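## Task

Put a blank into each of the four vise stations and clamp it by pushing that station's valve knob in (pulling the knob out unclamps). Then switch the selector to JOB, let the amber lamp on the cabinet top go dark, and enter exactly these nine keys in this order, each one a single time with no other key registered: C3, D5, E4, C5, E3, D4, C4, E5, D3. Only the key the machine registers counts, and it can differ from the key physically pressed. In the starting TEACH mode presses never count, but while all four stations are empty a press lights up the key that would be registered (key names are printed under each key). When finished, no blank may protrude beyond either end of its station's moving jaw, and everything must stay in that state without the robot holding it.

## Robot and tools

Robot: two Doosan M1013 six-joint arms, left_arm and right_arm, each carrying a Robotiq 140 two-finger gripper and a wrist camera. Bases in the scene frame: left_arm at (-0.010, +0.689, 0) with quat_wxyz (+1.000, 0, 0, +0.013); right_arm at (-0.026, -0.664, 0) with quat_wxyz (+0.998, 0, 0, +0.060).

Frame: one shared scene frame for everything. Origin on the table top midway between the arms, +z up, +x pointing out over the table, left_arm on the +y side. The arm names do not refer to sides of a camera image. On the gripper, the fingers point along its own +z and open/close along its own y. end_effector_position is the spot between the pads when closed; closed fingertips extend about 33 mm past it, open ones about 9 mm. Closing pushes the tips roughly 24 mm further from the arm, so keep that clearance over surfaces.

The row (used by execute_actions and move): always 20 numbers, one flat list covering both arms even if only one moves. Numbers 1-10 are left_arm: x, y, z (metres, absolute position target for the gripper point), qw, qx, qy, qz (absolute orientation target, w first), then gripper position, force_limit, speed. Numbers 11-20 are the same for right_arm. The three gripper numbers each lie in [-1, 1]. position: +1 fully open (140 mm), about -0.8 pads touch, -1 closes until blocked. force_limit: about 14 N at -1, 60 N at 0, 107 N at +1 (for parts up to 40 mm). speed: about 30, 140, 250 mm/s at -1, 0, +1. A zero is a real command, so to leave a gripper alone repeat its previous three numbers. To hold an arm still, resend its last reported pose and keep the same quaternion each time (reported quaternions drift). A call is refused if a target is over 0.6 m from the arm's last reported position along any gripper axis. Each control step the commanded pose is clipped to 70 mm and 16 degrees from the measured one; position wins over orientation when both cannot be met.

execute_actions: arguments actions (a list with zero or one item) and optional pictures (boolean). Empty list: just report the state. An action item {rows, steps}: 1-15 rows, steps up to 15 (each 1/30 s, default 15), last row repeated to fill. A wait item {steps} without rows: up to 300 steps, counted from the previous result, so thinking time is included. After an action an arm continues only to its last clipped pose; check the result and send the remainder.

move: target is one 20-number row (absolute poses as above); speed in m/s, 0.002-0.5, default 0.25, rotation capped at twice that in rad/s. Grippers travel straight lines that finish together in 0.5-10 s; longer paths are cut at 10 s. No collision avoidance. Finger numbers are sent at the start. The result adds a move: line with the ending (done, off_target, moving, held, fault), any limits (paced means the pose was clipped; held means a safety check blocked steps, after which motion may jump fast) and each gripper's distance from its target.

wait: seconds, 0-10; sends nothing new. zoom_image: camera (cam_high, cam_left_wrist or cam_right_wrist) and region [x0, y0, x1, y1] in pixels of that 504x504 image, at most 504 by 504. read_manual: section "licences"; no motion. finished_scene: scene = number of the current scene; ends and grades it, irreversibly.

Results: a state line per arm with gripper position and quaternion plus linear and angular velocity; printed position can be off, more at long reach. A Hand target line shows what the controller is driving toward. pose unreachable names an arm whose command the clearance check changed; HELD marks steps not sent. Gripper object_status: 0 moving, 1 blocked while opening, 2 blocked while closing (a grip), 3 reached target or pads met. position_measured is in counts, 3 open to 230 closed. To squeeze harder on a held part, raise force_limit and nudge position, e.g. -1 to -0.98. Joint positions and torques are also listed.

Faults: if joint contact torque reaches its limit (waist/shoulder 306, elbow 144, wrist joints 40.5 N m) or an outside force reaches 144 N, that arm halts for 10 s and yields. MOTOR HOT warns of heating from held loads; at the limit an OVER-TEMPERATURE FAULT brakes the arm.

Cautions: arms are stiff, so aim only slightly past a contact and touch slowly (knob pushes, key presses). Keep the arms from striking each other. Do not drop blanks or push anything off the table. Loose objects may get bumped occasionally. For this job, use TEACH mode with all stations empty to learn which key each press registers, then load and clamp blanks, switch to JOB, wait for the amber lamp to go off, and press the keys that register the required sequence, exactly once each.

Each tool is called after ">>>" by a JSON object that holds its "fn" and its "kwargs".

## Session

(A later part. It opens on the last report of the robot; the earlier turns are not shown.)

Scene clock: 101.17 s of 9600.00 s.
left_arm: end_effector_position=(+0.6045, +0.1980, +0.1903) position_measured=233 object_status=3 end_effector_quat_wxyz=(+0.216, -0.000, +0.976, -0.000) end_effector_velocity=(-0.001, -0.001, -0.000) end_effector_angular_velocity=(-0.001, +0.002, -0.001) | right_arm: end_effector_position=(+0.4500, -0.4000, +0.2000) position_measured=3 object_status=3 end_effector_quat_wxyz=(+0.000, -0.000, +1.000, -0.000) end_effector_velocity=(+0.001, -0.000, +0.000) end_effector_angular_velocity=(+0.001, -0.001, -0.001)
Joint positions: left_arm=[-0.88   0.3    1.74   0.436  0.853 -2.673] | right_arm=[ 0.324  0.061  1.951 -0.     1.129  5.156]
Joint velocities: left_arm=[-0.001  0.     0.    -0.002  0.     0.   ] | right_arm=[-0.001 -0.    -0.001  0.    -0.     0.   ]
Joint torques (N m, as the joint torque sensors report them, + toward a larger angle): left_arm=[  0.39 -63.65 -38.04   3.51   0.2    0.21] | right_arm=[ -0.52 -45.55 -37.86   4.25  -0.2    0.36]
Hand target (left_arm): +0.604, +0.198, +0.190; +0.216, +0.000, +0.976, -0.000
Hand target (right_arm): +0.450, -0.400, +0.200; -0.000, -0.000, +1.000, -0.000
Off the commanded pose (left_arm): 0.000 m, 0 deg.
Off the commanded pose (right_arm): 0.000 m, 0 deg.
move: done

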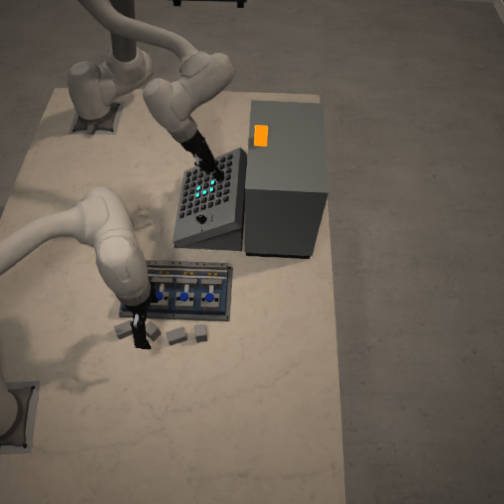

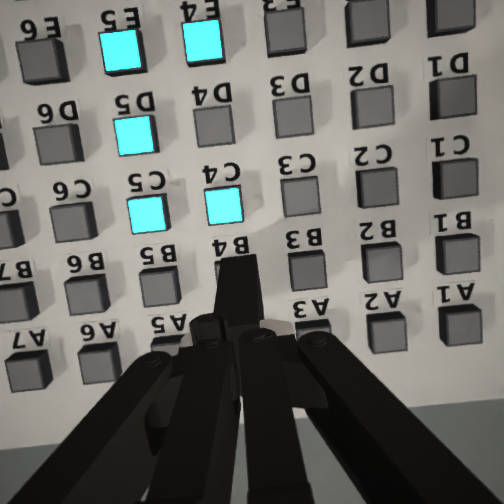

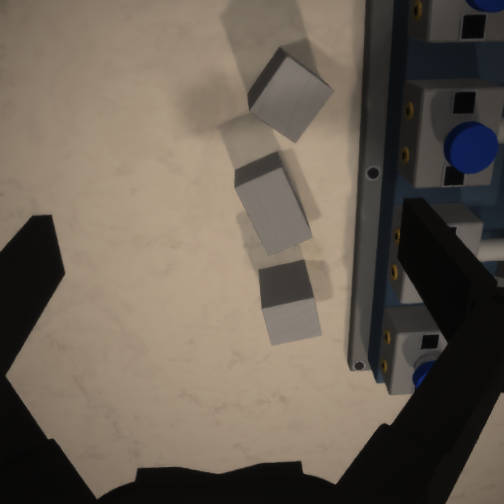

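>>> {"fn": "move", "kwargs": {"target": [0.6045,0.198,0.2,0.216,0,0.976,0,-1,0,0,0.45,-0.4,0.2,0,0,1,0,1,0,0], "speed": 0.03}}

>>> {"fn": "move", "kwargs": {"target": [0.6045,0.232,0.2,0.216,0,0.976,0,-1,0,0,0.42,-0.4,0.2,0,0,1,0,1,0,0], "speed": 0.05}}

>>> {"fn": "move", "kwargs": {"target": [0.6045,0.232,0.1898,0.216,0,0.976,0,-1,0,0,0.42,-0.4,0.2,0,0,1,0,1,0,0], "speed": 0.01}}

>>> {"fn": "move", "kwargs": {"target": [0.598,0.232,0.198,0.216,0,0.976,0,-1,0,0,0.42,-0.4,0.2,0,0,1,0,1,0,0], "speed": 0.03}}

>>> {"fn": "move", "kwargs": {"target": [0.576,0.232,0.181,0.216,0,0.976,0,-1,0,0,0.39,-0.4,0.2,0,0,1,0,1,0,0], "speed": 0.05}}

>>> {"fn": "move", "kwargs": {"target": [0.576,0.232,0.1713,0.216,0,0.976,0,-1,0,0,0.39,-0.4,0.2,0,0,1,0,1,0,0], "speed": 0.01}}

>>> {"fn": "move", "kwargs": {"target": [0.57,0.232,0.18,0.216,0,0.976,0,-1,0,0,0.39,-0.4,0.2,0,0,1,0,1,0,0], "speed": 0.03}}

>>> {"fn": "move", "kwargs": {"target": [0.5455,0.232,0.162,0.216,0,0.976,0,-1,0,0,0.36,-0.4,0.2,0,0,1,0,1,0,0], "speed": 0.05}}

>>> {"fn": "move", "kwargs": {"target": [0.5455,0.232,0.1518,0.216,0,0.976,0,-1,0,0,0.36,-0.4,0.2,0,0,1,0,1,0,0], "speed": 0.01}}

>>> {"fn": "move", "kwargs": {"target": [0.5,0.2,0.22,0.216,0,0.976,0,-1,0,0,0.33,-0.38,0.13,0,0,1,0,1,0,0], "speed": 0.08}}

Scene clock: 118.27 s of 9600.00 s.
left_arm: end_effector_position=(+0.6045, +0.1980, +0.2000) position_measured=233 object_status=3 end_effector_quat_wxyz=(+0.216, +0.000, +0.976, +0.000) end_effector_velocity=(-0.001, -0.002, +0.002) end_effector_angular_velocity=(-0.003, +0.000, -0.001) | right_arm: end_effector_position=(+0.4500, -0.4000, +0.2000) position_measured=3 object_status=3 end_effector_quat_wxyz=(+0.000, -0.000, +1.000, -0.000) end_effector_velocity=(+0.000, -0.000, -0.000) end_effector_angular_velocity=(-0.000, +0.000, -0.000)
Joint positions: left_arm=[-0.88   0.293  1.731  0.43   0.868 -2.663] | right_arm=[ 0.324  0.061  1.951 -0.     1.129  5.156]
Joint velocities: left_arm=[-0.002 -0.002 -0.001 -0.003  0.001  0.001] | right_arm=[-0.  0.  0. -0. -0.  0.]
Joint torques (N m, as the joint torque sensors report them, + toward a larger angle): left_arm=[  0.46 -66.27 -40.63   3.95   0.04   0.09] | right_arm=[ -1.53 -45.42 -38.13   4.04  -0.04   0.15]
Hand target (left_arm): +0.605, +0.198, +0.200; +0.216, -0.000, +0.976, +0.000
Hand target (right_arm): +0.450, -0.400, +0.200; -0.000, -0.000, +1.000, -0.000
Off the commanded pose (left_arm): 0.000 m, 0 deg.
Off the commanded pose (right_arm): 0.000 m, 0 deg.
After step 90, 13.40 s passed at rest.
move: done

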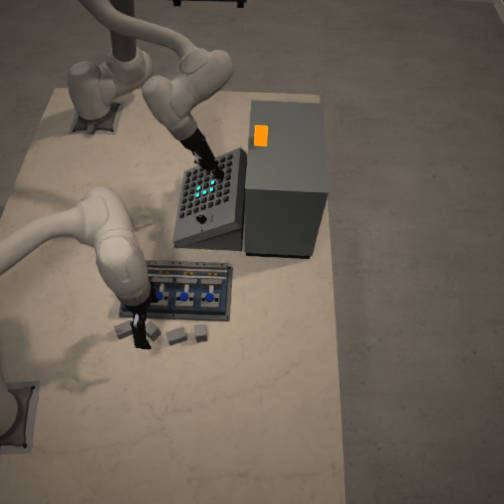

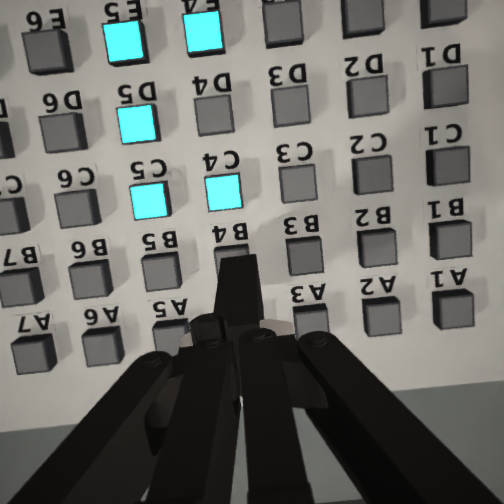

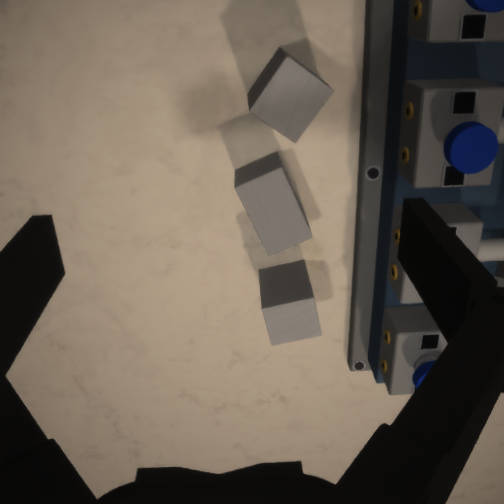

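Scene clock: 119.23 s of 9600.00 s.
left_arm: end_effector_position=(+0.6046, +0.2320, +0.2000) position_measured=233 object_status=3 end_effector_quat_wxyz=(+0.216, +0.000, +0.976, +0.000) end_effector_velocity=(+0.001, +0.001, -0.000) end_effector_angular_velocity=(+0.001, -0.000, +0.000) | right_arm: end_effector_position=(+0.4200, -0.3999, +0.2000) position_measured=3 object_status=3 end_effector_quat_wxyz=(+0.000, +0.000, +1.000, +0.000) end_effector_velocity=(+0.000, -0.000, +0.000) end_effector_angular_velocity=(+0.000, +0.000, -0.002)
Joint positions: left_arm=[-0.846  0.258  1.778  0.425  0.845 -2.633] | right_arm=[0.349 0.02  1.995 0.    1.127 5.181]
Joint velocities: left_arm=[ 0.001 -0.     0.001  0.001 -0.     0.001] | right_arm=[-0.001 -0.     0.     0.    -0.     0.001]
Joint torques (N m, as the joint torque sensors report them, + toward a larger angle): left_arm=[  0.11 -64.22 -40.82   3.88  -0.04   0.06] | right_arm=[ -0.54 -40.73 -38.12   4.18  -0.18   0.16]
Hand target (left_arm): +0.605, +0.232, +0.200; +0.216, +0.000, +0.976, +0.000
Hand target (right_arm): +0.420, -0.400, +0.200; +0.000, -0.000, +1.000, +0.000
Off the commanded pose (left_arm): 0.000 m, 0 deg.
Off the commanded pose (right_arm): 0.000 m, 0 deg.
move: done

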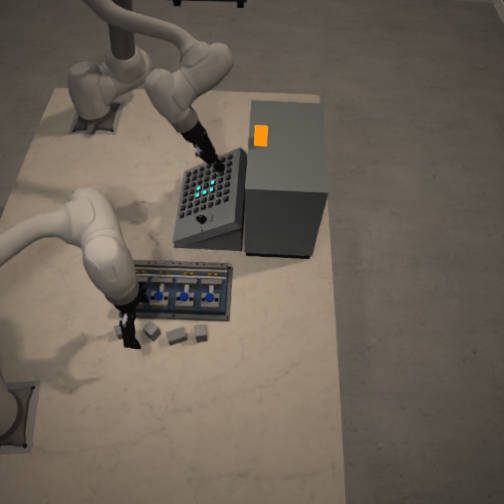

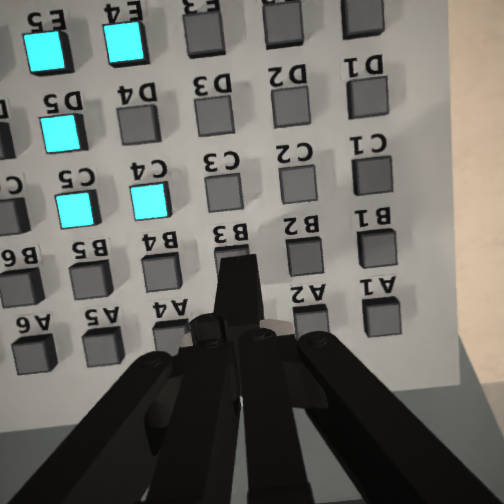

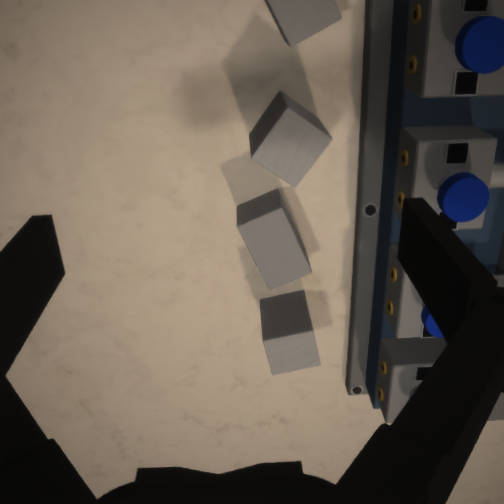

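Scene clock: 120.47 s of 9600.00 s.
left_arm: end_effector_position=(+0.6045, +0.2320, +0.1899) position_measured=233 object_status=3 end_effector_quat_wxyz=(+0.216, -0.000, +0.976, -0.000) end_effector_velocity=(+0.001, +0.001, -0.001) end_effector_angular_velocity=(+0.001, +0.000, +0.000) | right_arm: end_effector_position=(+0.4200, -0.4000, +0.2000) position_measured=3 object_status=3 end_effector_quat_wxyz=(+0.000, +0.000, +1.000, +0.000) end_effector_velocity=(-0.000, +0.001, -0.000) end_effector_angular_velocity=(-0.000, +0.000, +0.002)
Joint positions: left_arm=[-0.846  0.265  1.788  0.432  0.828 -2.643] | right_arm=[0.349 0.02  1.995 0.    1.127 5.181]
Joint velocities: left_arm=[ 0.001  0.001  0.001  0.001 -0.001  0.001] | right_arm=[ 0.002  0.     0.    -0.    -0.     0.   ]
Joint torques (N m, as the joint torque sensors report them, + toward a larger angle): left_arm=[  0.54 -55.66 -35.     3.29   0.16   0.2 ] | right_arm=[ -2.49 -41.4  -37.21   4.1   -0.2    0.37]
Hand target (left_arm): +0.604, +0.232, +0.190; +0.216, +0.000, +0.976, -0.000
Hand target (right_arm): +0.420, -0.400, +0.200; +0.000, +0.000, +1.000, -0.000
Off the commanded pose (left_arm): 0.000 m, 0 deg.
Off the commanded pose (right_arm): 0.000 m, 0 deg.
move: done

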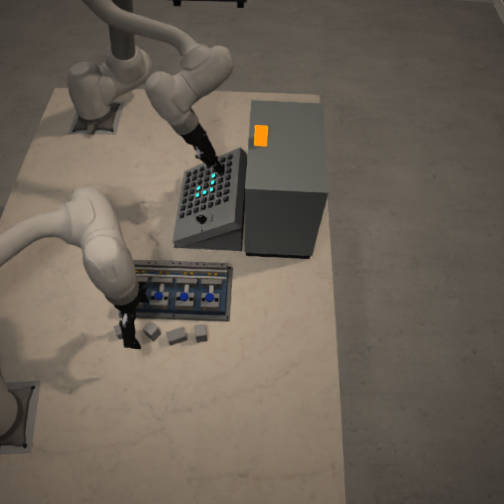

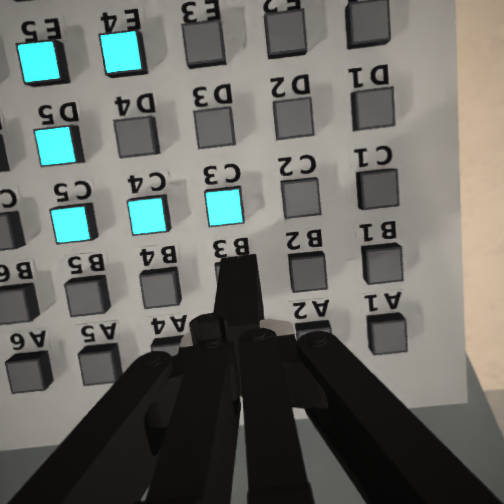

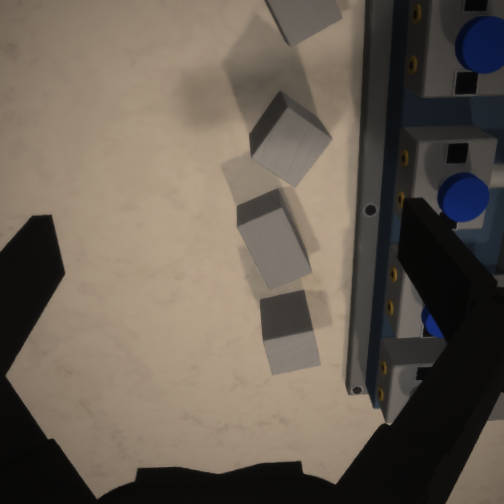

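Scene clock: 121.17 s of 9600.00 s.
left_arm: end_effector_position=(+0.5980, +0.2320, +0.1980) position_measured=233 object_status=3 end_effector_quat_wxyz=(+0.216, -0.000, +0.976, +0.000) end_effector_velocity=(+0.001, +0.002, +0.001) end_effector_angular_velocity=(-0.000, -0.002, +0.002) | right_arm: end_effector_position=(+0.4200, -0.4000, +0.2000) position_measured=3 object_status=3 end_effector_quat_wxyz=(+0.000, +0.000, +1.000, +0.000) end_effector_velocity=(-0.000, +0.001, +0.000) end_effector_angular_velocity=(-0.000, -0.000, +0.001)
Joint positions: left_arm=[-0.854  0.252  1.789  0.429  0.842 -2.644] | right_arm=[ 0.349  0.02   1.995 -0.     1.127  5.181]
Joint velocities: left_arm=[ 0.003 -0.001 -0.001  0.001  0.     0.   ] | right_arm=[ 0.001  0.    -0.    -0.     0.    -0.   ]
Joint torques (N m, as the joint torque sensors report them, + toward a larger angle): left_arm=[  0.24 -61.52 -40.42   3.75   0.     0.2 ] | right_arm=[ -1.32 -41.49 -38.08   4.12  -0.21   0.09]
Hand target (left_arm): +0.598, +0.232, +0.198; +0.216, -0.000, +0.976, +0.000
Hand target (right_arm): +0.420, -0.400, +0.200; +0.000, +0.000, +1.000, -0.000
Off the commanded pose (left_arm): 0.000 m, 0 deg.
Off the commanded pose (right_arm): 0.000 m, 0 deg.
move: done

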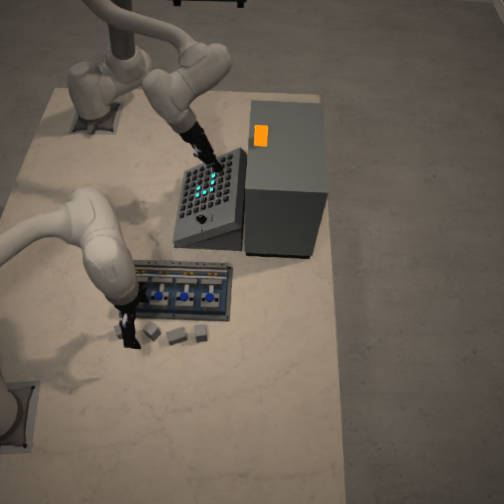

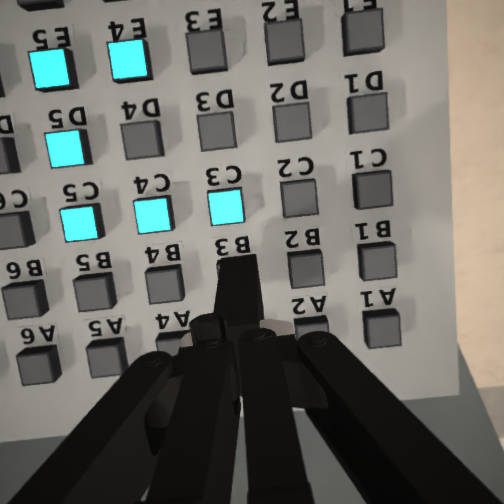

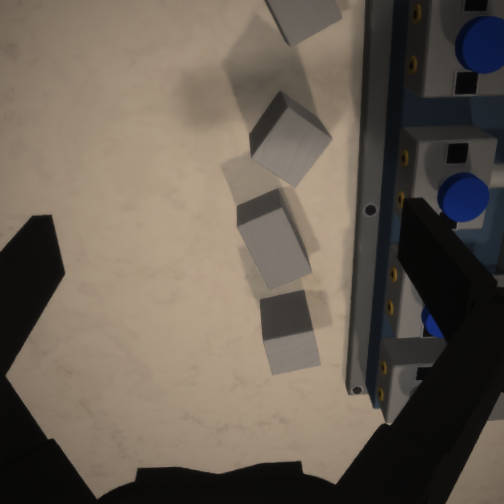

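Scene clock: 122.03 s of 9600.00 s.
left_arm: end_effector_position=(+0.5760, +0.2320, +0.1810) position_measured=233 object_status=3 end_effector_quat_wxyz=(+0.216, +0.000, +0.976, -0.000) end_effector_velocity=(-0.001, -0.000, +0.001) end_effector_angular_velocity=(-0.001, -0.002, -0.001) | right_arm: end_effector_position=(+0.3901, -0.3999, +0.2000) position_measured=3 object_status=3 end_effector_quat_wxyz=(+0.000, +0.000, +1.000, +0.000) end_effector_velocity=(-0.001, +0.000, -0.000) end_effector_angular_velocity=(-0.000, +0.001, +0.000)
Joint positions: left_arm=[-0.879  0.243  1.836  0.45   0.818 -2.693] | right_arm=[ 0.377 -0.022  2.036  0.     1.127  5.209]
Joint velocities: left_arm=[-0.001 -0.002  0.002  0.001 -0.002 -0.001] | right_arm=[ 0.001 -0.     0.001  0.     0.     0.001]
Joint torques (N m, as the joint torque sensors report them, + toward a larger angle): left_arm=[  0.01 -60.21 -40.1    3.64   0.13   0.37] | right_arm=[ -0.67 -37.94 -37.72   4.29   0.09   0.18]
Hand target (left_arm): +0.576, +0.232, +0.181; +0.216, +0.000, +0.976, -0.000
Hand target (right_arm): +0.390, -0.400, +0.200; +0.000, -0.000, +1.000, +0.000
Off the commanded pose (left_arm): 0.000 m, 0 deg.
Off the commanded pose (right_arm): 0.000 m, 0 deg.
move: done

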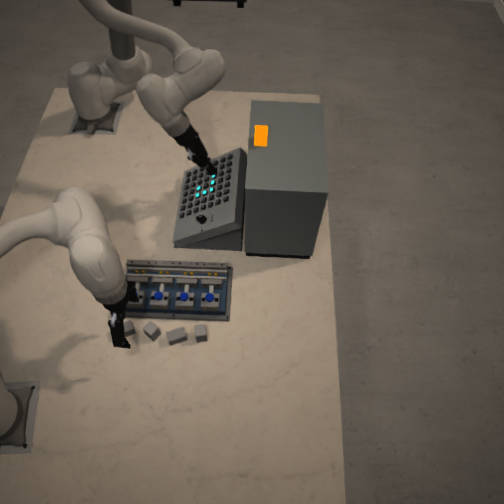

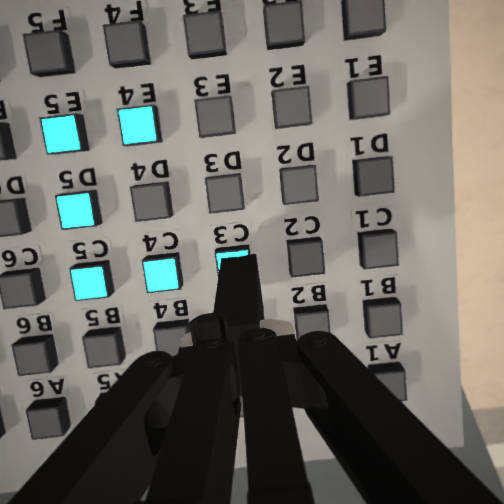

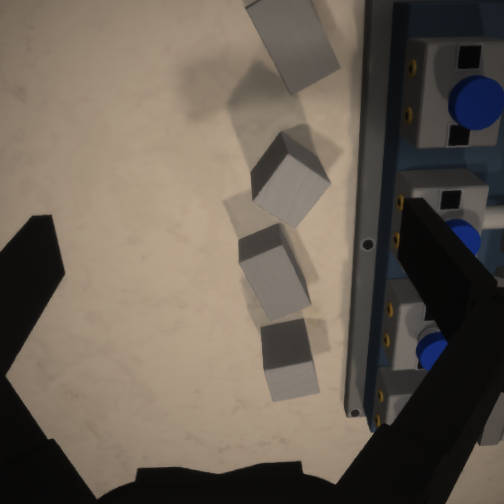

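Scene clock: 123.23 s of 9600.00 s.
left_arm: end_effector_position=(+0.5760, +0.2320, +0.1714) position_measured=233 object_status=3 end_effector_quat_wxyz=(+0.216, +0.000, +0.976, -0.000) end_effector_velocity=(-0.000, +0.000, -0.001) end_effector_angular_velocity=(+0.002, +0.000, +0.000) | right_arm: end_effector_position=(+0.3900, -0.4000, +0.2000) position_measured=3 object_status=3 end_effector_quat_wxyz=(+0.000, +0.000, +1.000, +0.000) end_effector_velocity=(-0.001, +0.000, +0.000) end_effector_angular_velocity=(+0.000, -0.000, +0.001)
Joint positions: left_arm=[-0.879  0.251  1.845  0.458  0.802 -2.704] | right_arm=[ 0.377 -0.022  2.036  0.     1.127  5.209]
Joint velocities: left_arm=[-0.001  0.     0.001  0.001  0.001 -0.001] | right_arm=[ 0.001 -0.001  0.     0.     0.    -0.   ]
Joint torques (N m, as the joint torque sensors report them, + toward a larger angle): left_arm=[  1.15 -55.88 -35.7    3.13   0.27   0.14] | right_arm=[ -1.96 -38.25 -37.53   4.19  -0.28   0.15]
Hand target (left_arm): +0.576, +0.232, +0.171; +0.216, +0.000, +0.976, -0.000
Hand target (right_arm): +0.390, -0.400, +0.200; +0.000, +0.000, +1.000, -0.000
Off the commanded pose (left_arm): 0.000 m, 0 deg.
Off the commanded pose (right_arm): 0.000 m, 0 deg.
move: done

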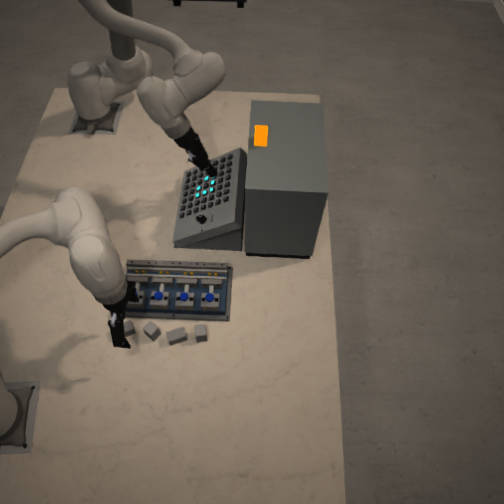

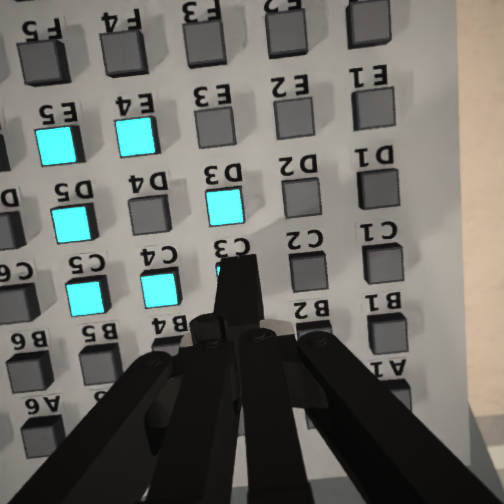

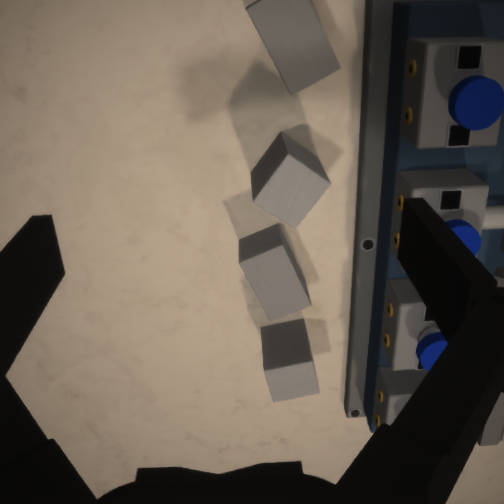

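Scene clock: 123.93 s of 9600.00 s.
left_arm: end_effector_position=(+0.5700, +0.2320, +0.1800) position_measured=233 object_status=3 end_effector_quat_wxyz=(+0.216, -0.000, +0.976, +0.000) end_effector_velocity=(-0.001, +0.000, -0.000) end_effector_angular_velocity=(+0.002, +0.000, -0.001) | right_arm: end_effector_position=(+0.3900, -0.4000, +0.2000) position_measured=3 object_status=3 end_effector_quat_wxyz=(-0.000, +0.000, +1.000, +0.000) end_effector_velocity=(+0.000, +0.000, +0.000) end_effector_angular_velocity=(+0.000, -0.000, +0.001)
Joint positions: left_arm=[-0.886  0.237  1.845  0.454  0.817 -2.703] | right_arm=[ 0.377 -0.022  2.036  0.     1.127  5.209]
Joint velocities: left_arm=[-0.001 -0.     0.001  0.001  0.001 -0.   ] | right_arm=[ 0.     0.    -0.001  0.     0.    -0.   ]
Joint torques (N m, as the joint torque sensors report them, + toward a larger angle): left_arm=[  0.39 -60.3  -39.67   3.74   0.18   0.15] | right_arm=[ -1.25 -37.65 -37.72   4.41  -0.18   0.25]
Hand target (left_arm): +0.570, +0.232, +0.180; +0.216, -0.000, +0.976, +0.000
Hand target (right_arm): +0.390, -0.400, +0.200; +0.000, +0.000, +1.000, -0.000
Off the commanded pose (left_arm): 0.000 m, 0 deg.
Off the commanded pose (right_arm): 0.000 m, 0 deg.
move: done

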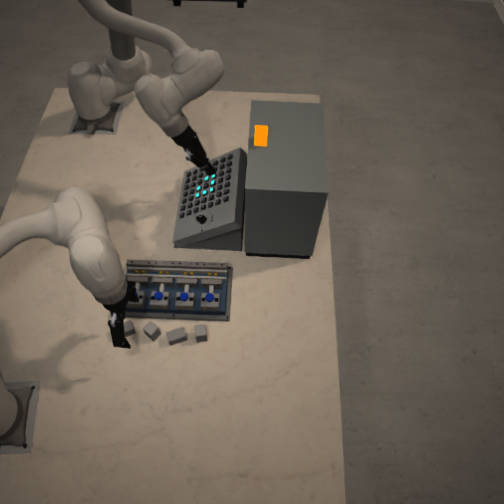

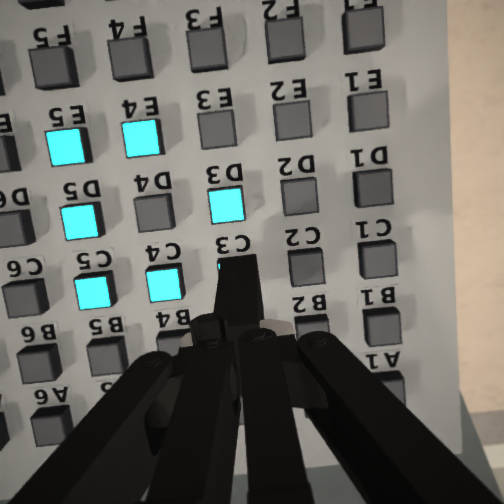

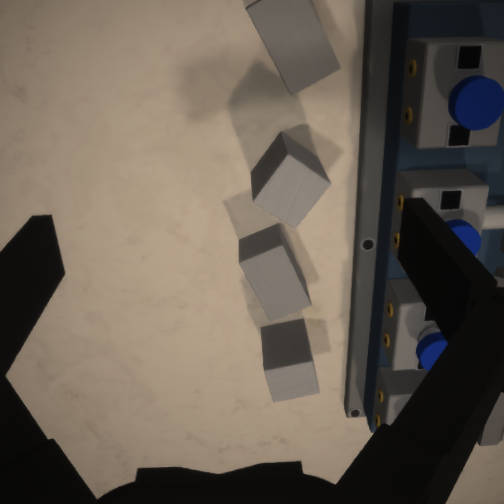

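Scene clock: 124.80 s of 9600.00 s.
left_arm: end_effector_position=(+0.5455, +0.2320, +0.1620) position_measured=233 object_status=3 end_effector_quat_wxyz=(+0.216, +0.000, +0.976, -0.000) end_effector_velocity=(-0.001, +0.001, -0.000) end_effector_angular_velocity=(+0.000, +0.000, -0.000) | right_arm: end_effector_position=(+0.3600, -0.3999, +0.2000) position_measured=3 object_status=3 end_effector_quat_wxyz=(+0.000, +0.000, +1.000, +0.000) end_effector_velocity=(-0.000, -0.000, -0.000) end_effector_angular_velocity=(-0.000, -0.000, -0.000)
Joint positions: left_arm=[-0.916  0.228  1.894  0.478  0.793 -2.76 ] | right_arm=[ 0.408 -0.063  2.075  0.     1.129  5.239]
Joint velocities: left_arm=[-0.001 -0.002  0.002 -0.    -0.    -0.   ] | right_arm=[-0.    -0.001  0.001 -0.     0.     0.   ]
Joint torques (N m, as the joint torque sensors report them, + toward a larger angle): left_arm=[  1.46 -58.41 -38.71   3.49   0.25  -0.04] | right_arm=[ -1.78 -32.65 -37.69   4.14  -0.1    0.15]
Hand target (left_arm): +0.545, +0.232, +0.162; +0.216, +0.000, +0.976, -0.000
Hand target (right_arm): +0.360, -0.400, +0.200; +0.000, +0.000, +1.000, +0.000
Off the commanded pose (left_arm): 0.000 m, 0 deg.
Off the commanded pose (right_arm): 0.000 m, 0 deg.
move: done

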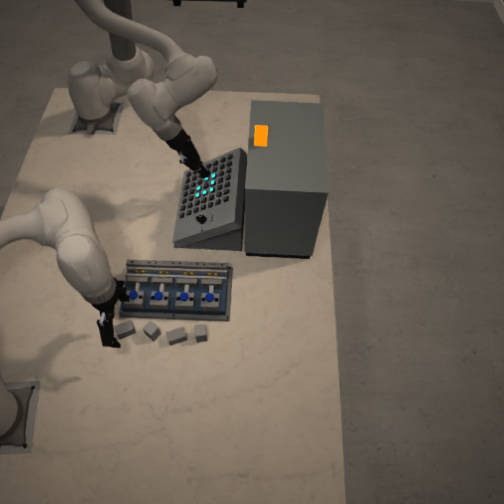

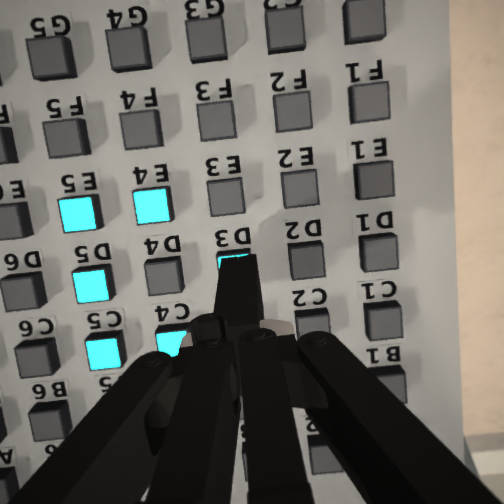

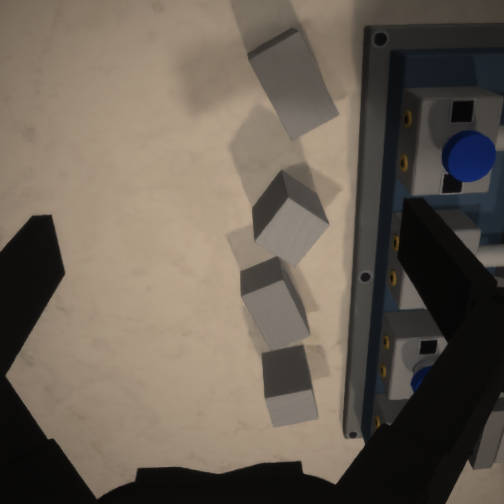

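Scene clock: 126.03 s of 9600.00 s.
left_arm: end_effector_position=(+0.5455, +0.2320, +0.1518) position_measured=233 object_status=3 end_effector_quat_wxyz=(+0.216, +0.000, +0.976, -0.000) end_effector_velocity=(-0.000, -0.001, +0.000) end_effector_angular_velocity=(-0.001, +0.000, +0.000) | right_arm: end_effector_position=(+0.3600, -0.4000, +0.2000) position_measured=3 object_status=3 end_effector_quat_wxyz=(-0.000, +0.000, +1.000, -0.000) end_effector_velocity=(+0.000, -0.000, +0.000) end_effector_angular_velocity=(-0.000, +0.000, -0.000)
Joint positions: left_arm=[-0.916  0.238  1.903  0.486  0.777 -2.772] | right_arm=[ 0.408 -0.063  2.075 -0.     1.13   5.239]
Joint velocities: left_arm=[-0.001  0.    -0.001 -0.001  0.    -0.001] | right_arm=[-0.  0. -0.  0.  0. -0.]
Joint torques (N m, as the joint torque sensors report them, + toward a larger angle): left_arm=[  0.66 -54.53 -35.58   3.04   0.27   0.12] | right_arm=[ -2.06 -33.7  -38.1    4.28  -0.03   0.25]
Hand target (left_arm): +0.545, +0.232, +0.152; +0.216, +0.000, +0.976, -0.000
Hand target (right_arm): +0.360, -0.400, +0.200; +0.000, +0.000, +1.000, -0.000
Off the commanded pose (left_arm): 0.000 m, 0 deg.
Off the commanded pose (right_arm): 0.000 m, 0 deg.
move: done

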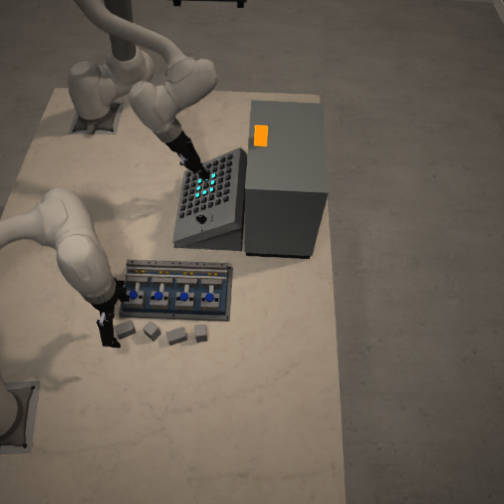

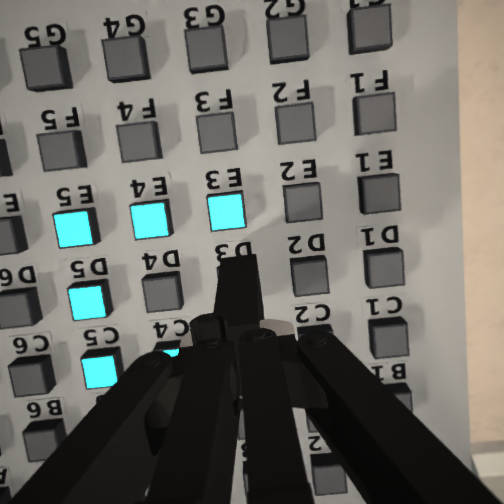

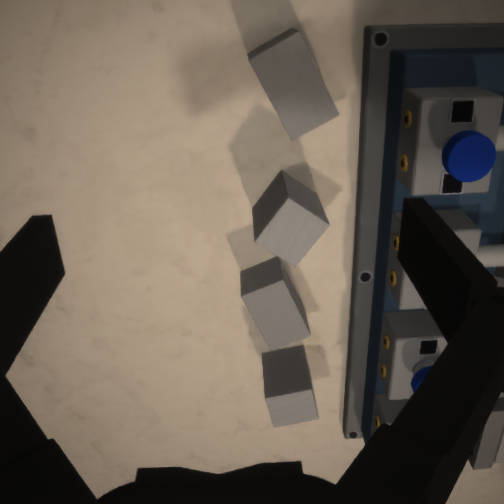

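Scene clock: 127.43 s of 9600.00 s.
left_arm: end_effector_position=(+0.5000, +0.2000, +0.2200) position_measured=233 object_status=3 end_effector_quat_wxyz=(+0.216, -0.000, +0.976, +0.000) end_effector_velocity=(-0.001, -0.000, -0.001) end_effector_angular_velocity=(+0.002, +0.000, -0.001) | right_arm: end_effector_position=(+0.3301, -0.3799, +0.1300) position_measured=3 object_status=3 end_effector_quat_wxyz=(-0.000, -0.000, +1.000, +0.000) end_effector_velocity=(-0.000, +0.000, -0.000) end_effector_angular_velocity=(+0.000, +0.000, -0.000)
Joint positions: left_arm=[-1.007  0.175  1.843  0.455  0.923 -2.792] | right_arm=[ 0.479 -0.018  2.176  0.     0.983  5.311]
Joint velocities: left_arm=[-0.001  0.001  0.     0.001  0.001 -0.   ] | right_arm=[ 0.001  0.     0.     0.    -0.     0.001]
Joint torques (N m, as the joint torque sensors report them, + toward a larger angle): left_arm=[  1.26 -54.14 -40.63   3.91   0.09   0.16] | right_arm=[ -1.99 -34.23 -34.92   4.05  -0.25   0.34]
Hand target (left_arm): +0.500, +0.200, +0.220; +0.216, -0.000, +0.976, +0.000
Hand target (right_arm): +0.330, -0.380, +0.130; +0.000, -0.000, +1.000, +0.000
Off the commanded pose (left_arm): 0.000 m, 0 deg.
Off the commanded pose (right_arm): 0.000 m, 0 deg.
move: done

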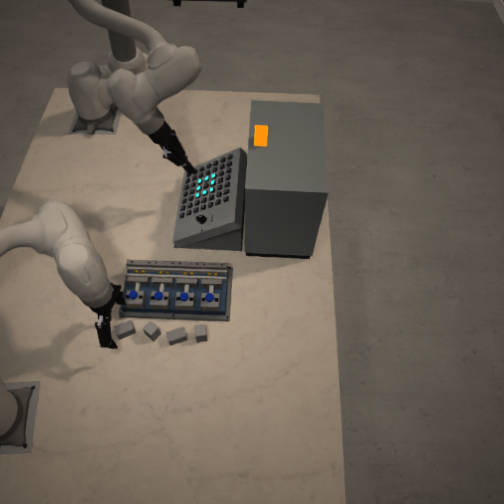

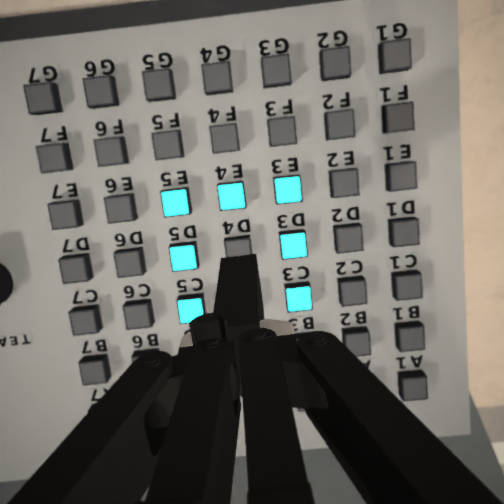

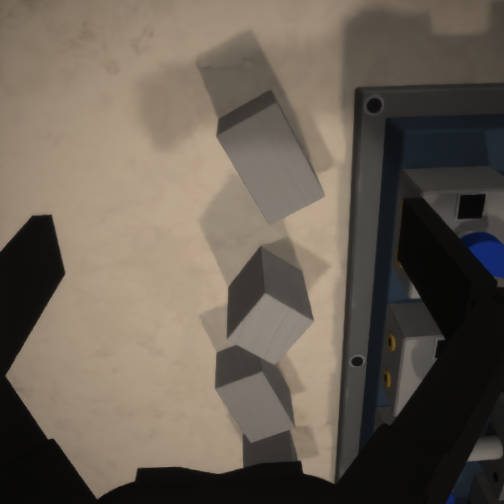

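>>> {"fn": "move", "kwargs": {"target": [0.576,0.198,0.2,0.216,0,0.976,0,-1,0,0,0.335,-0.36,0.13,0,-0.843,0.537,0,0.35,0,0], "speed": 0.3}}

>>> {"fn": "move", "kwargs": {"target": [0.576,0.198,0.1714,0.216,0,0.976,0,-1,0,0,0.335,-0.36,0.10,0,-0.843,0.537,0,0.35,0,0], "speed": 0.012}}

Scene clock: 142.03 s of 9600.00 s.
left_arm: end_effector_position=(+0.5760, +0.1980, +0.1999) position_measured=233 object_status=3 end_effector_quat_wxyz=(+0.216, +0.000, +0.976, +0.000) end_effector_velocity=(-0.001, -0.001, -0.000) end_effector_angular_velocity=(-0.000, +0.001, -0.001) | right_arm: end_effector_position=(+0.3351, -0.3600, +0.1300) position_measured=85 object_status=3 end_effector_quat_wxyz=(-0.000, +0.843, -0.537, +0.000) end_effector_velocity=(+0.000, -0.000, +0.000) end_effector_angular_velocity=(+0.001, +0.000, +0.001)
Joint positions: left_arm=[-0.913  0.264  1.769  0.441  0.872 -2.703] | right_arm=[ 0.508  0.009  2.15  -0.     0.983  3.333]
Joint velocities: left_arm=[-0.002  0.    -0.    -0.001  0.001 -0.   ] | right_arm=[-0.001 -0.     0.     0.001 -0.    -0.002]
Joint torques (N m, as the joint torque sensors report them, + toward a larger angle): left_arm=[  1.03 -63.77 -40.42   3.89   0.09   0.24] | right_arm=[ -0.6  -37.87 -34.33   3.8    0.01   0.17]
Hand target (left_arm): +0.576, +0.198, +0.200; +0.216, +0.000, +0.976, +0.000
Hand target (right_arm): +0.335, -0.360, +0.130; -0.000, +0.843, -0.537, +0.000
Off the commanded pose (left_arm): 0.000 m, 0 deg.
Off the commanded pose (right_arm): 0.000 m, 0 deg.
After step 90, 7.87 s passed at rest.
move: done

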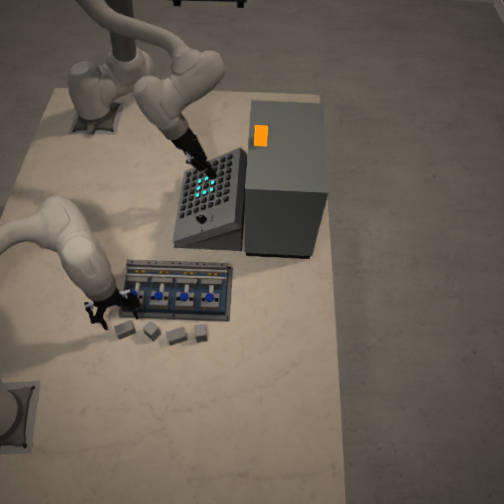

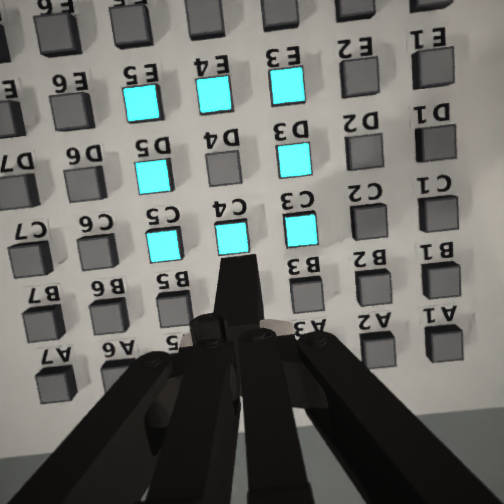

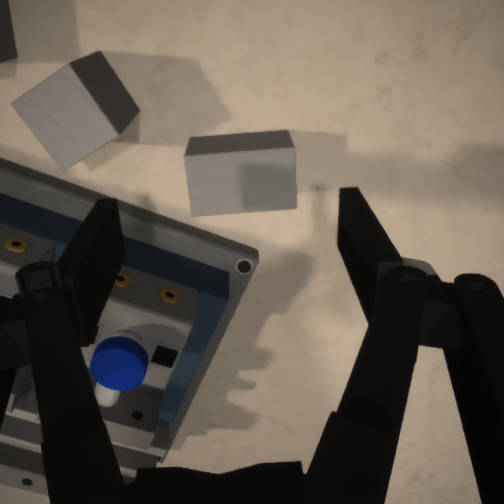

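Scene clock: 144.77 s of 9600.00 s.
left_arm: end_effector_position=(+0.5760, +0.1980, +0.1715) position_measured=233 object_status=3 end_effector_quat_wxyz=(+0.216, +0.000, +0.976, -0.000) end_effector_velocity=(+0.001, +0.001, -0.001) end_effector_angular_velocity=(+0.002, -0.000, +0.000) | right_arm: end_effector_position=(+0.3350, -0.3600, +0.1000) position_measured=85 object_status=3 end_effector_quat_wxyz=(-0.000, +0.843, -0.537, -0.000) end_effector_velocity=(+0.000, -0.000, -0.000) end_effector_angular_velocity=(-0.000, -0.000, +0.000)
Joint positions: left_arm=[-0.913  0.286  1.797  0.46   0.826 -2.732] | right_arm=[0.508 0.043 2.18  0.    0.918 3.333]
Joint velocities: left_arm=[ 0.001  0.001  0.     0.001 -0.    -0.   ] | right_arm=[-0.     0.     0.    -0.    -0.001 -0.   ]
Joint torques (N m, as the joint torque sensors report them, + toward a larger angle): left_arm=[  1.47 -55.8  -34.48   2.94   0.06   0.33] | right_arm=[ -2.55 -38.87 -33.45   3.79  -0.14   0.22]
Hand target (left_arm): +0.576, +0.198, +0.171; +0.216, +0.000, +0.976, -0.000
Hand target (right_arm): +0.335, -0.360, +0.100; -0.000, +0.843, -0.537, -0.000
Off the commanded pose (left_arm): 0.000 m, 0 deg.
Off the commanded pose (right_arm): 0.000 m, 0 deg.
move: done

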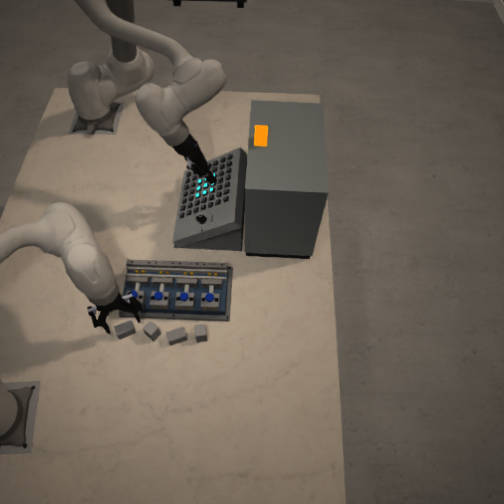

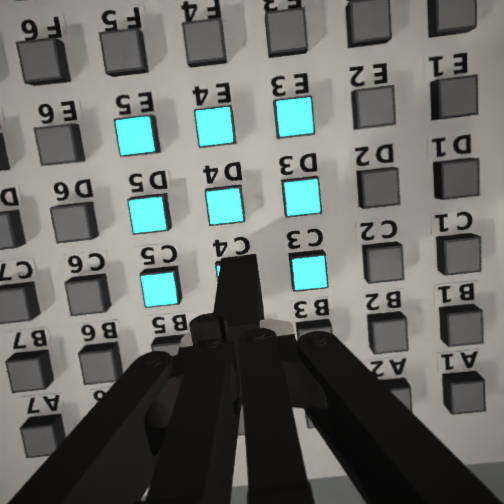

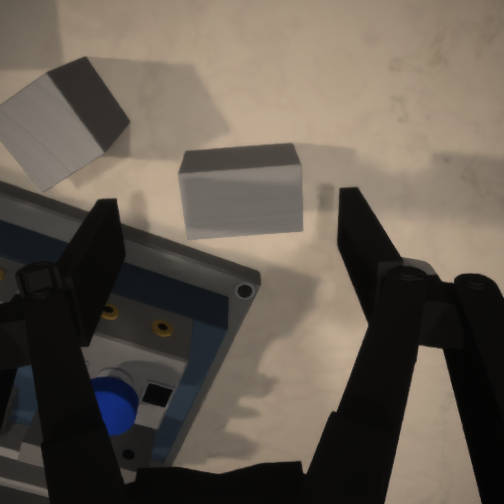

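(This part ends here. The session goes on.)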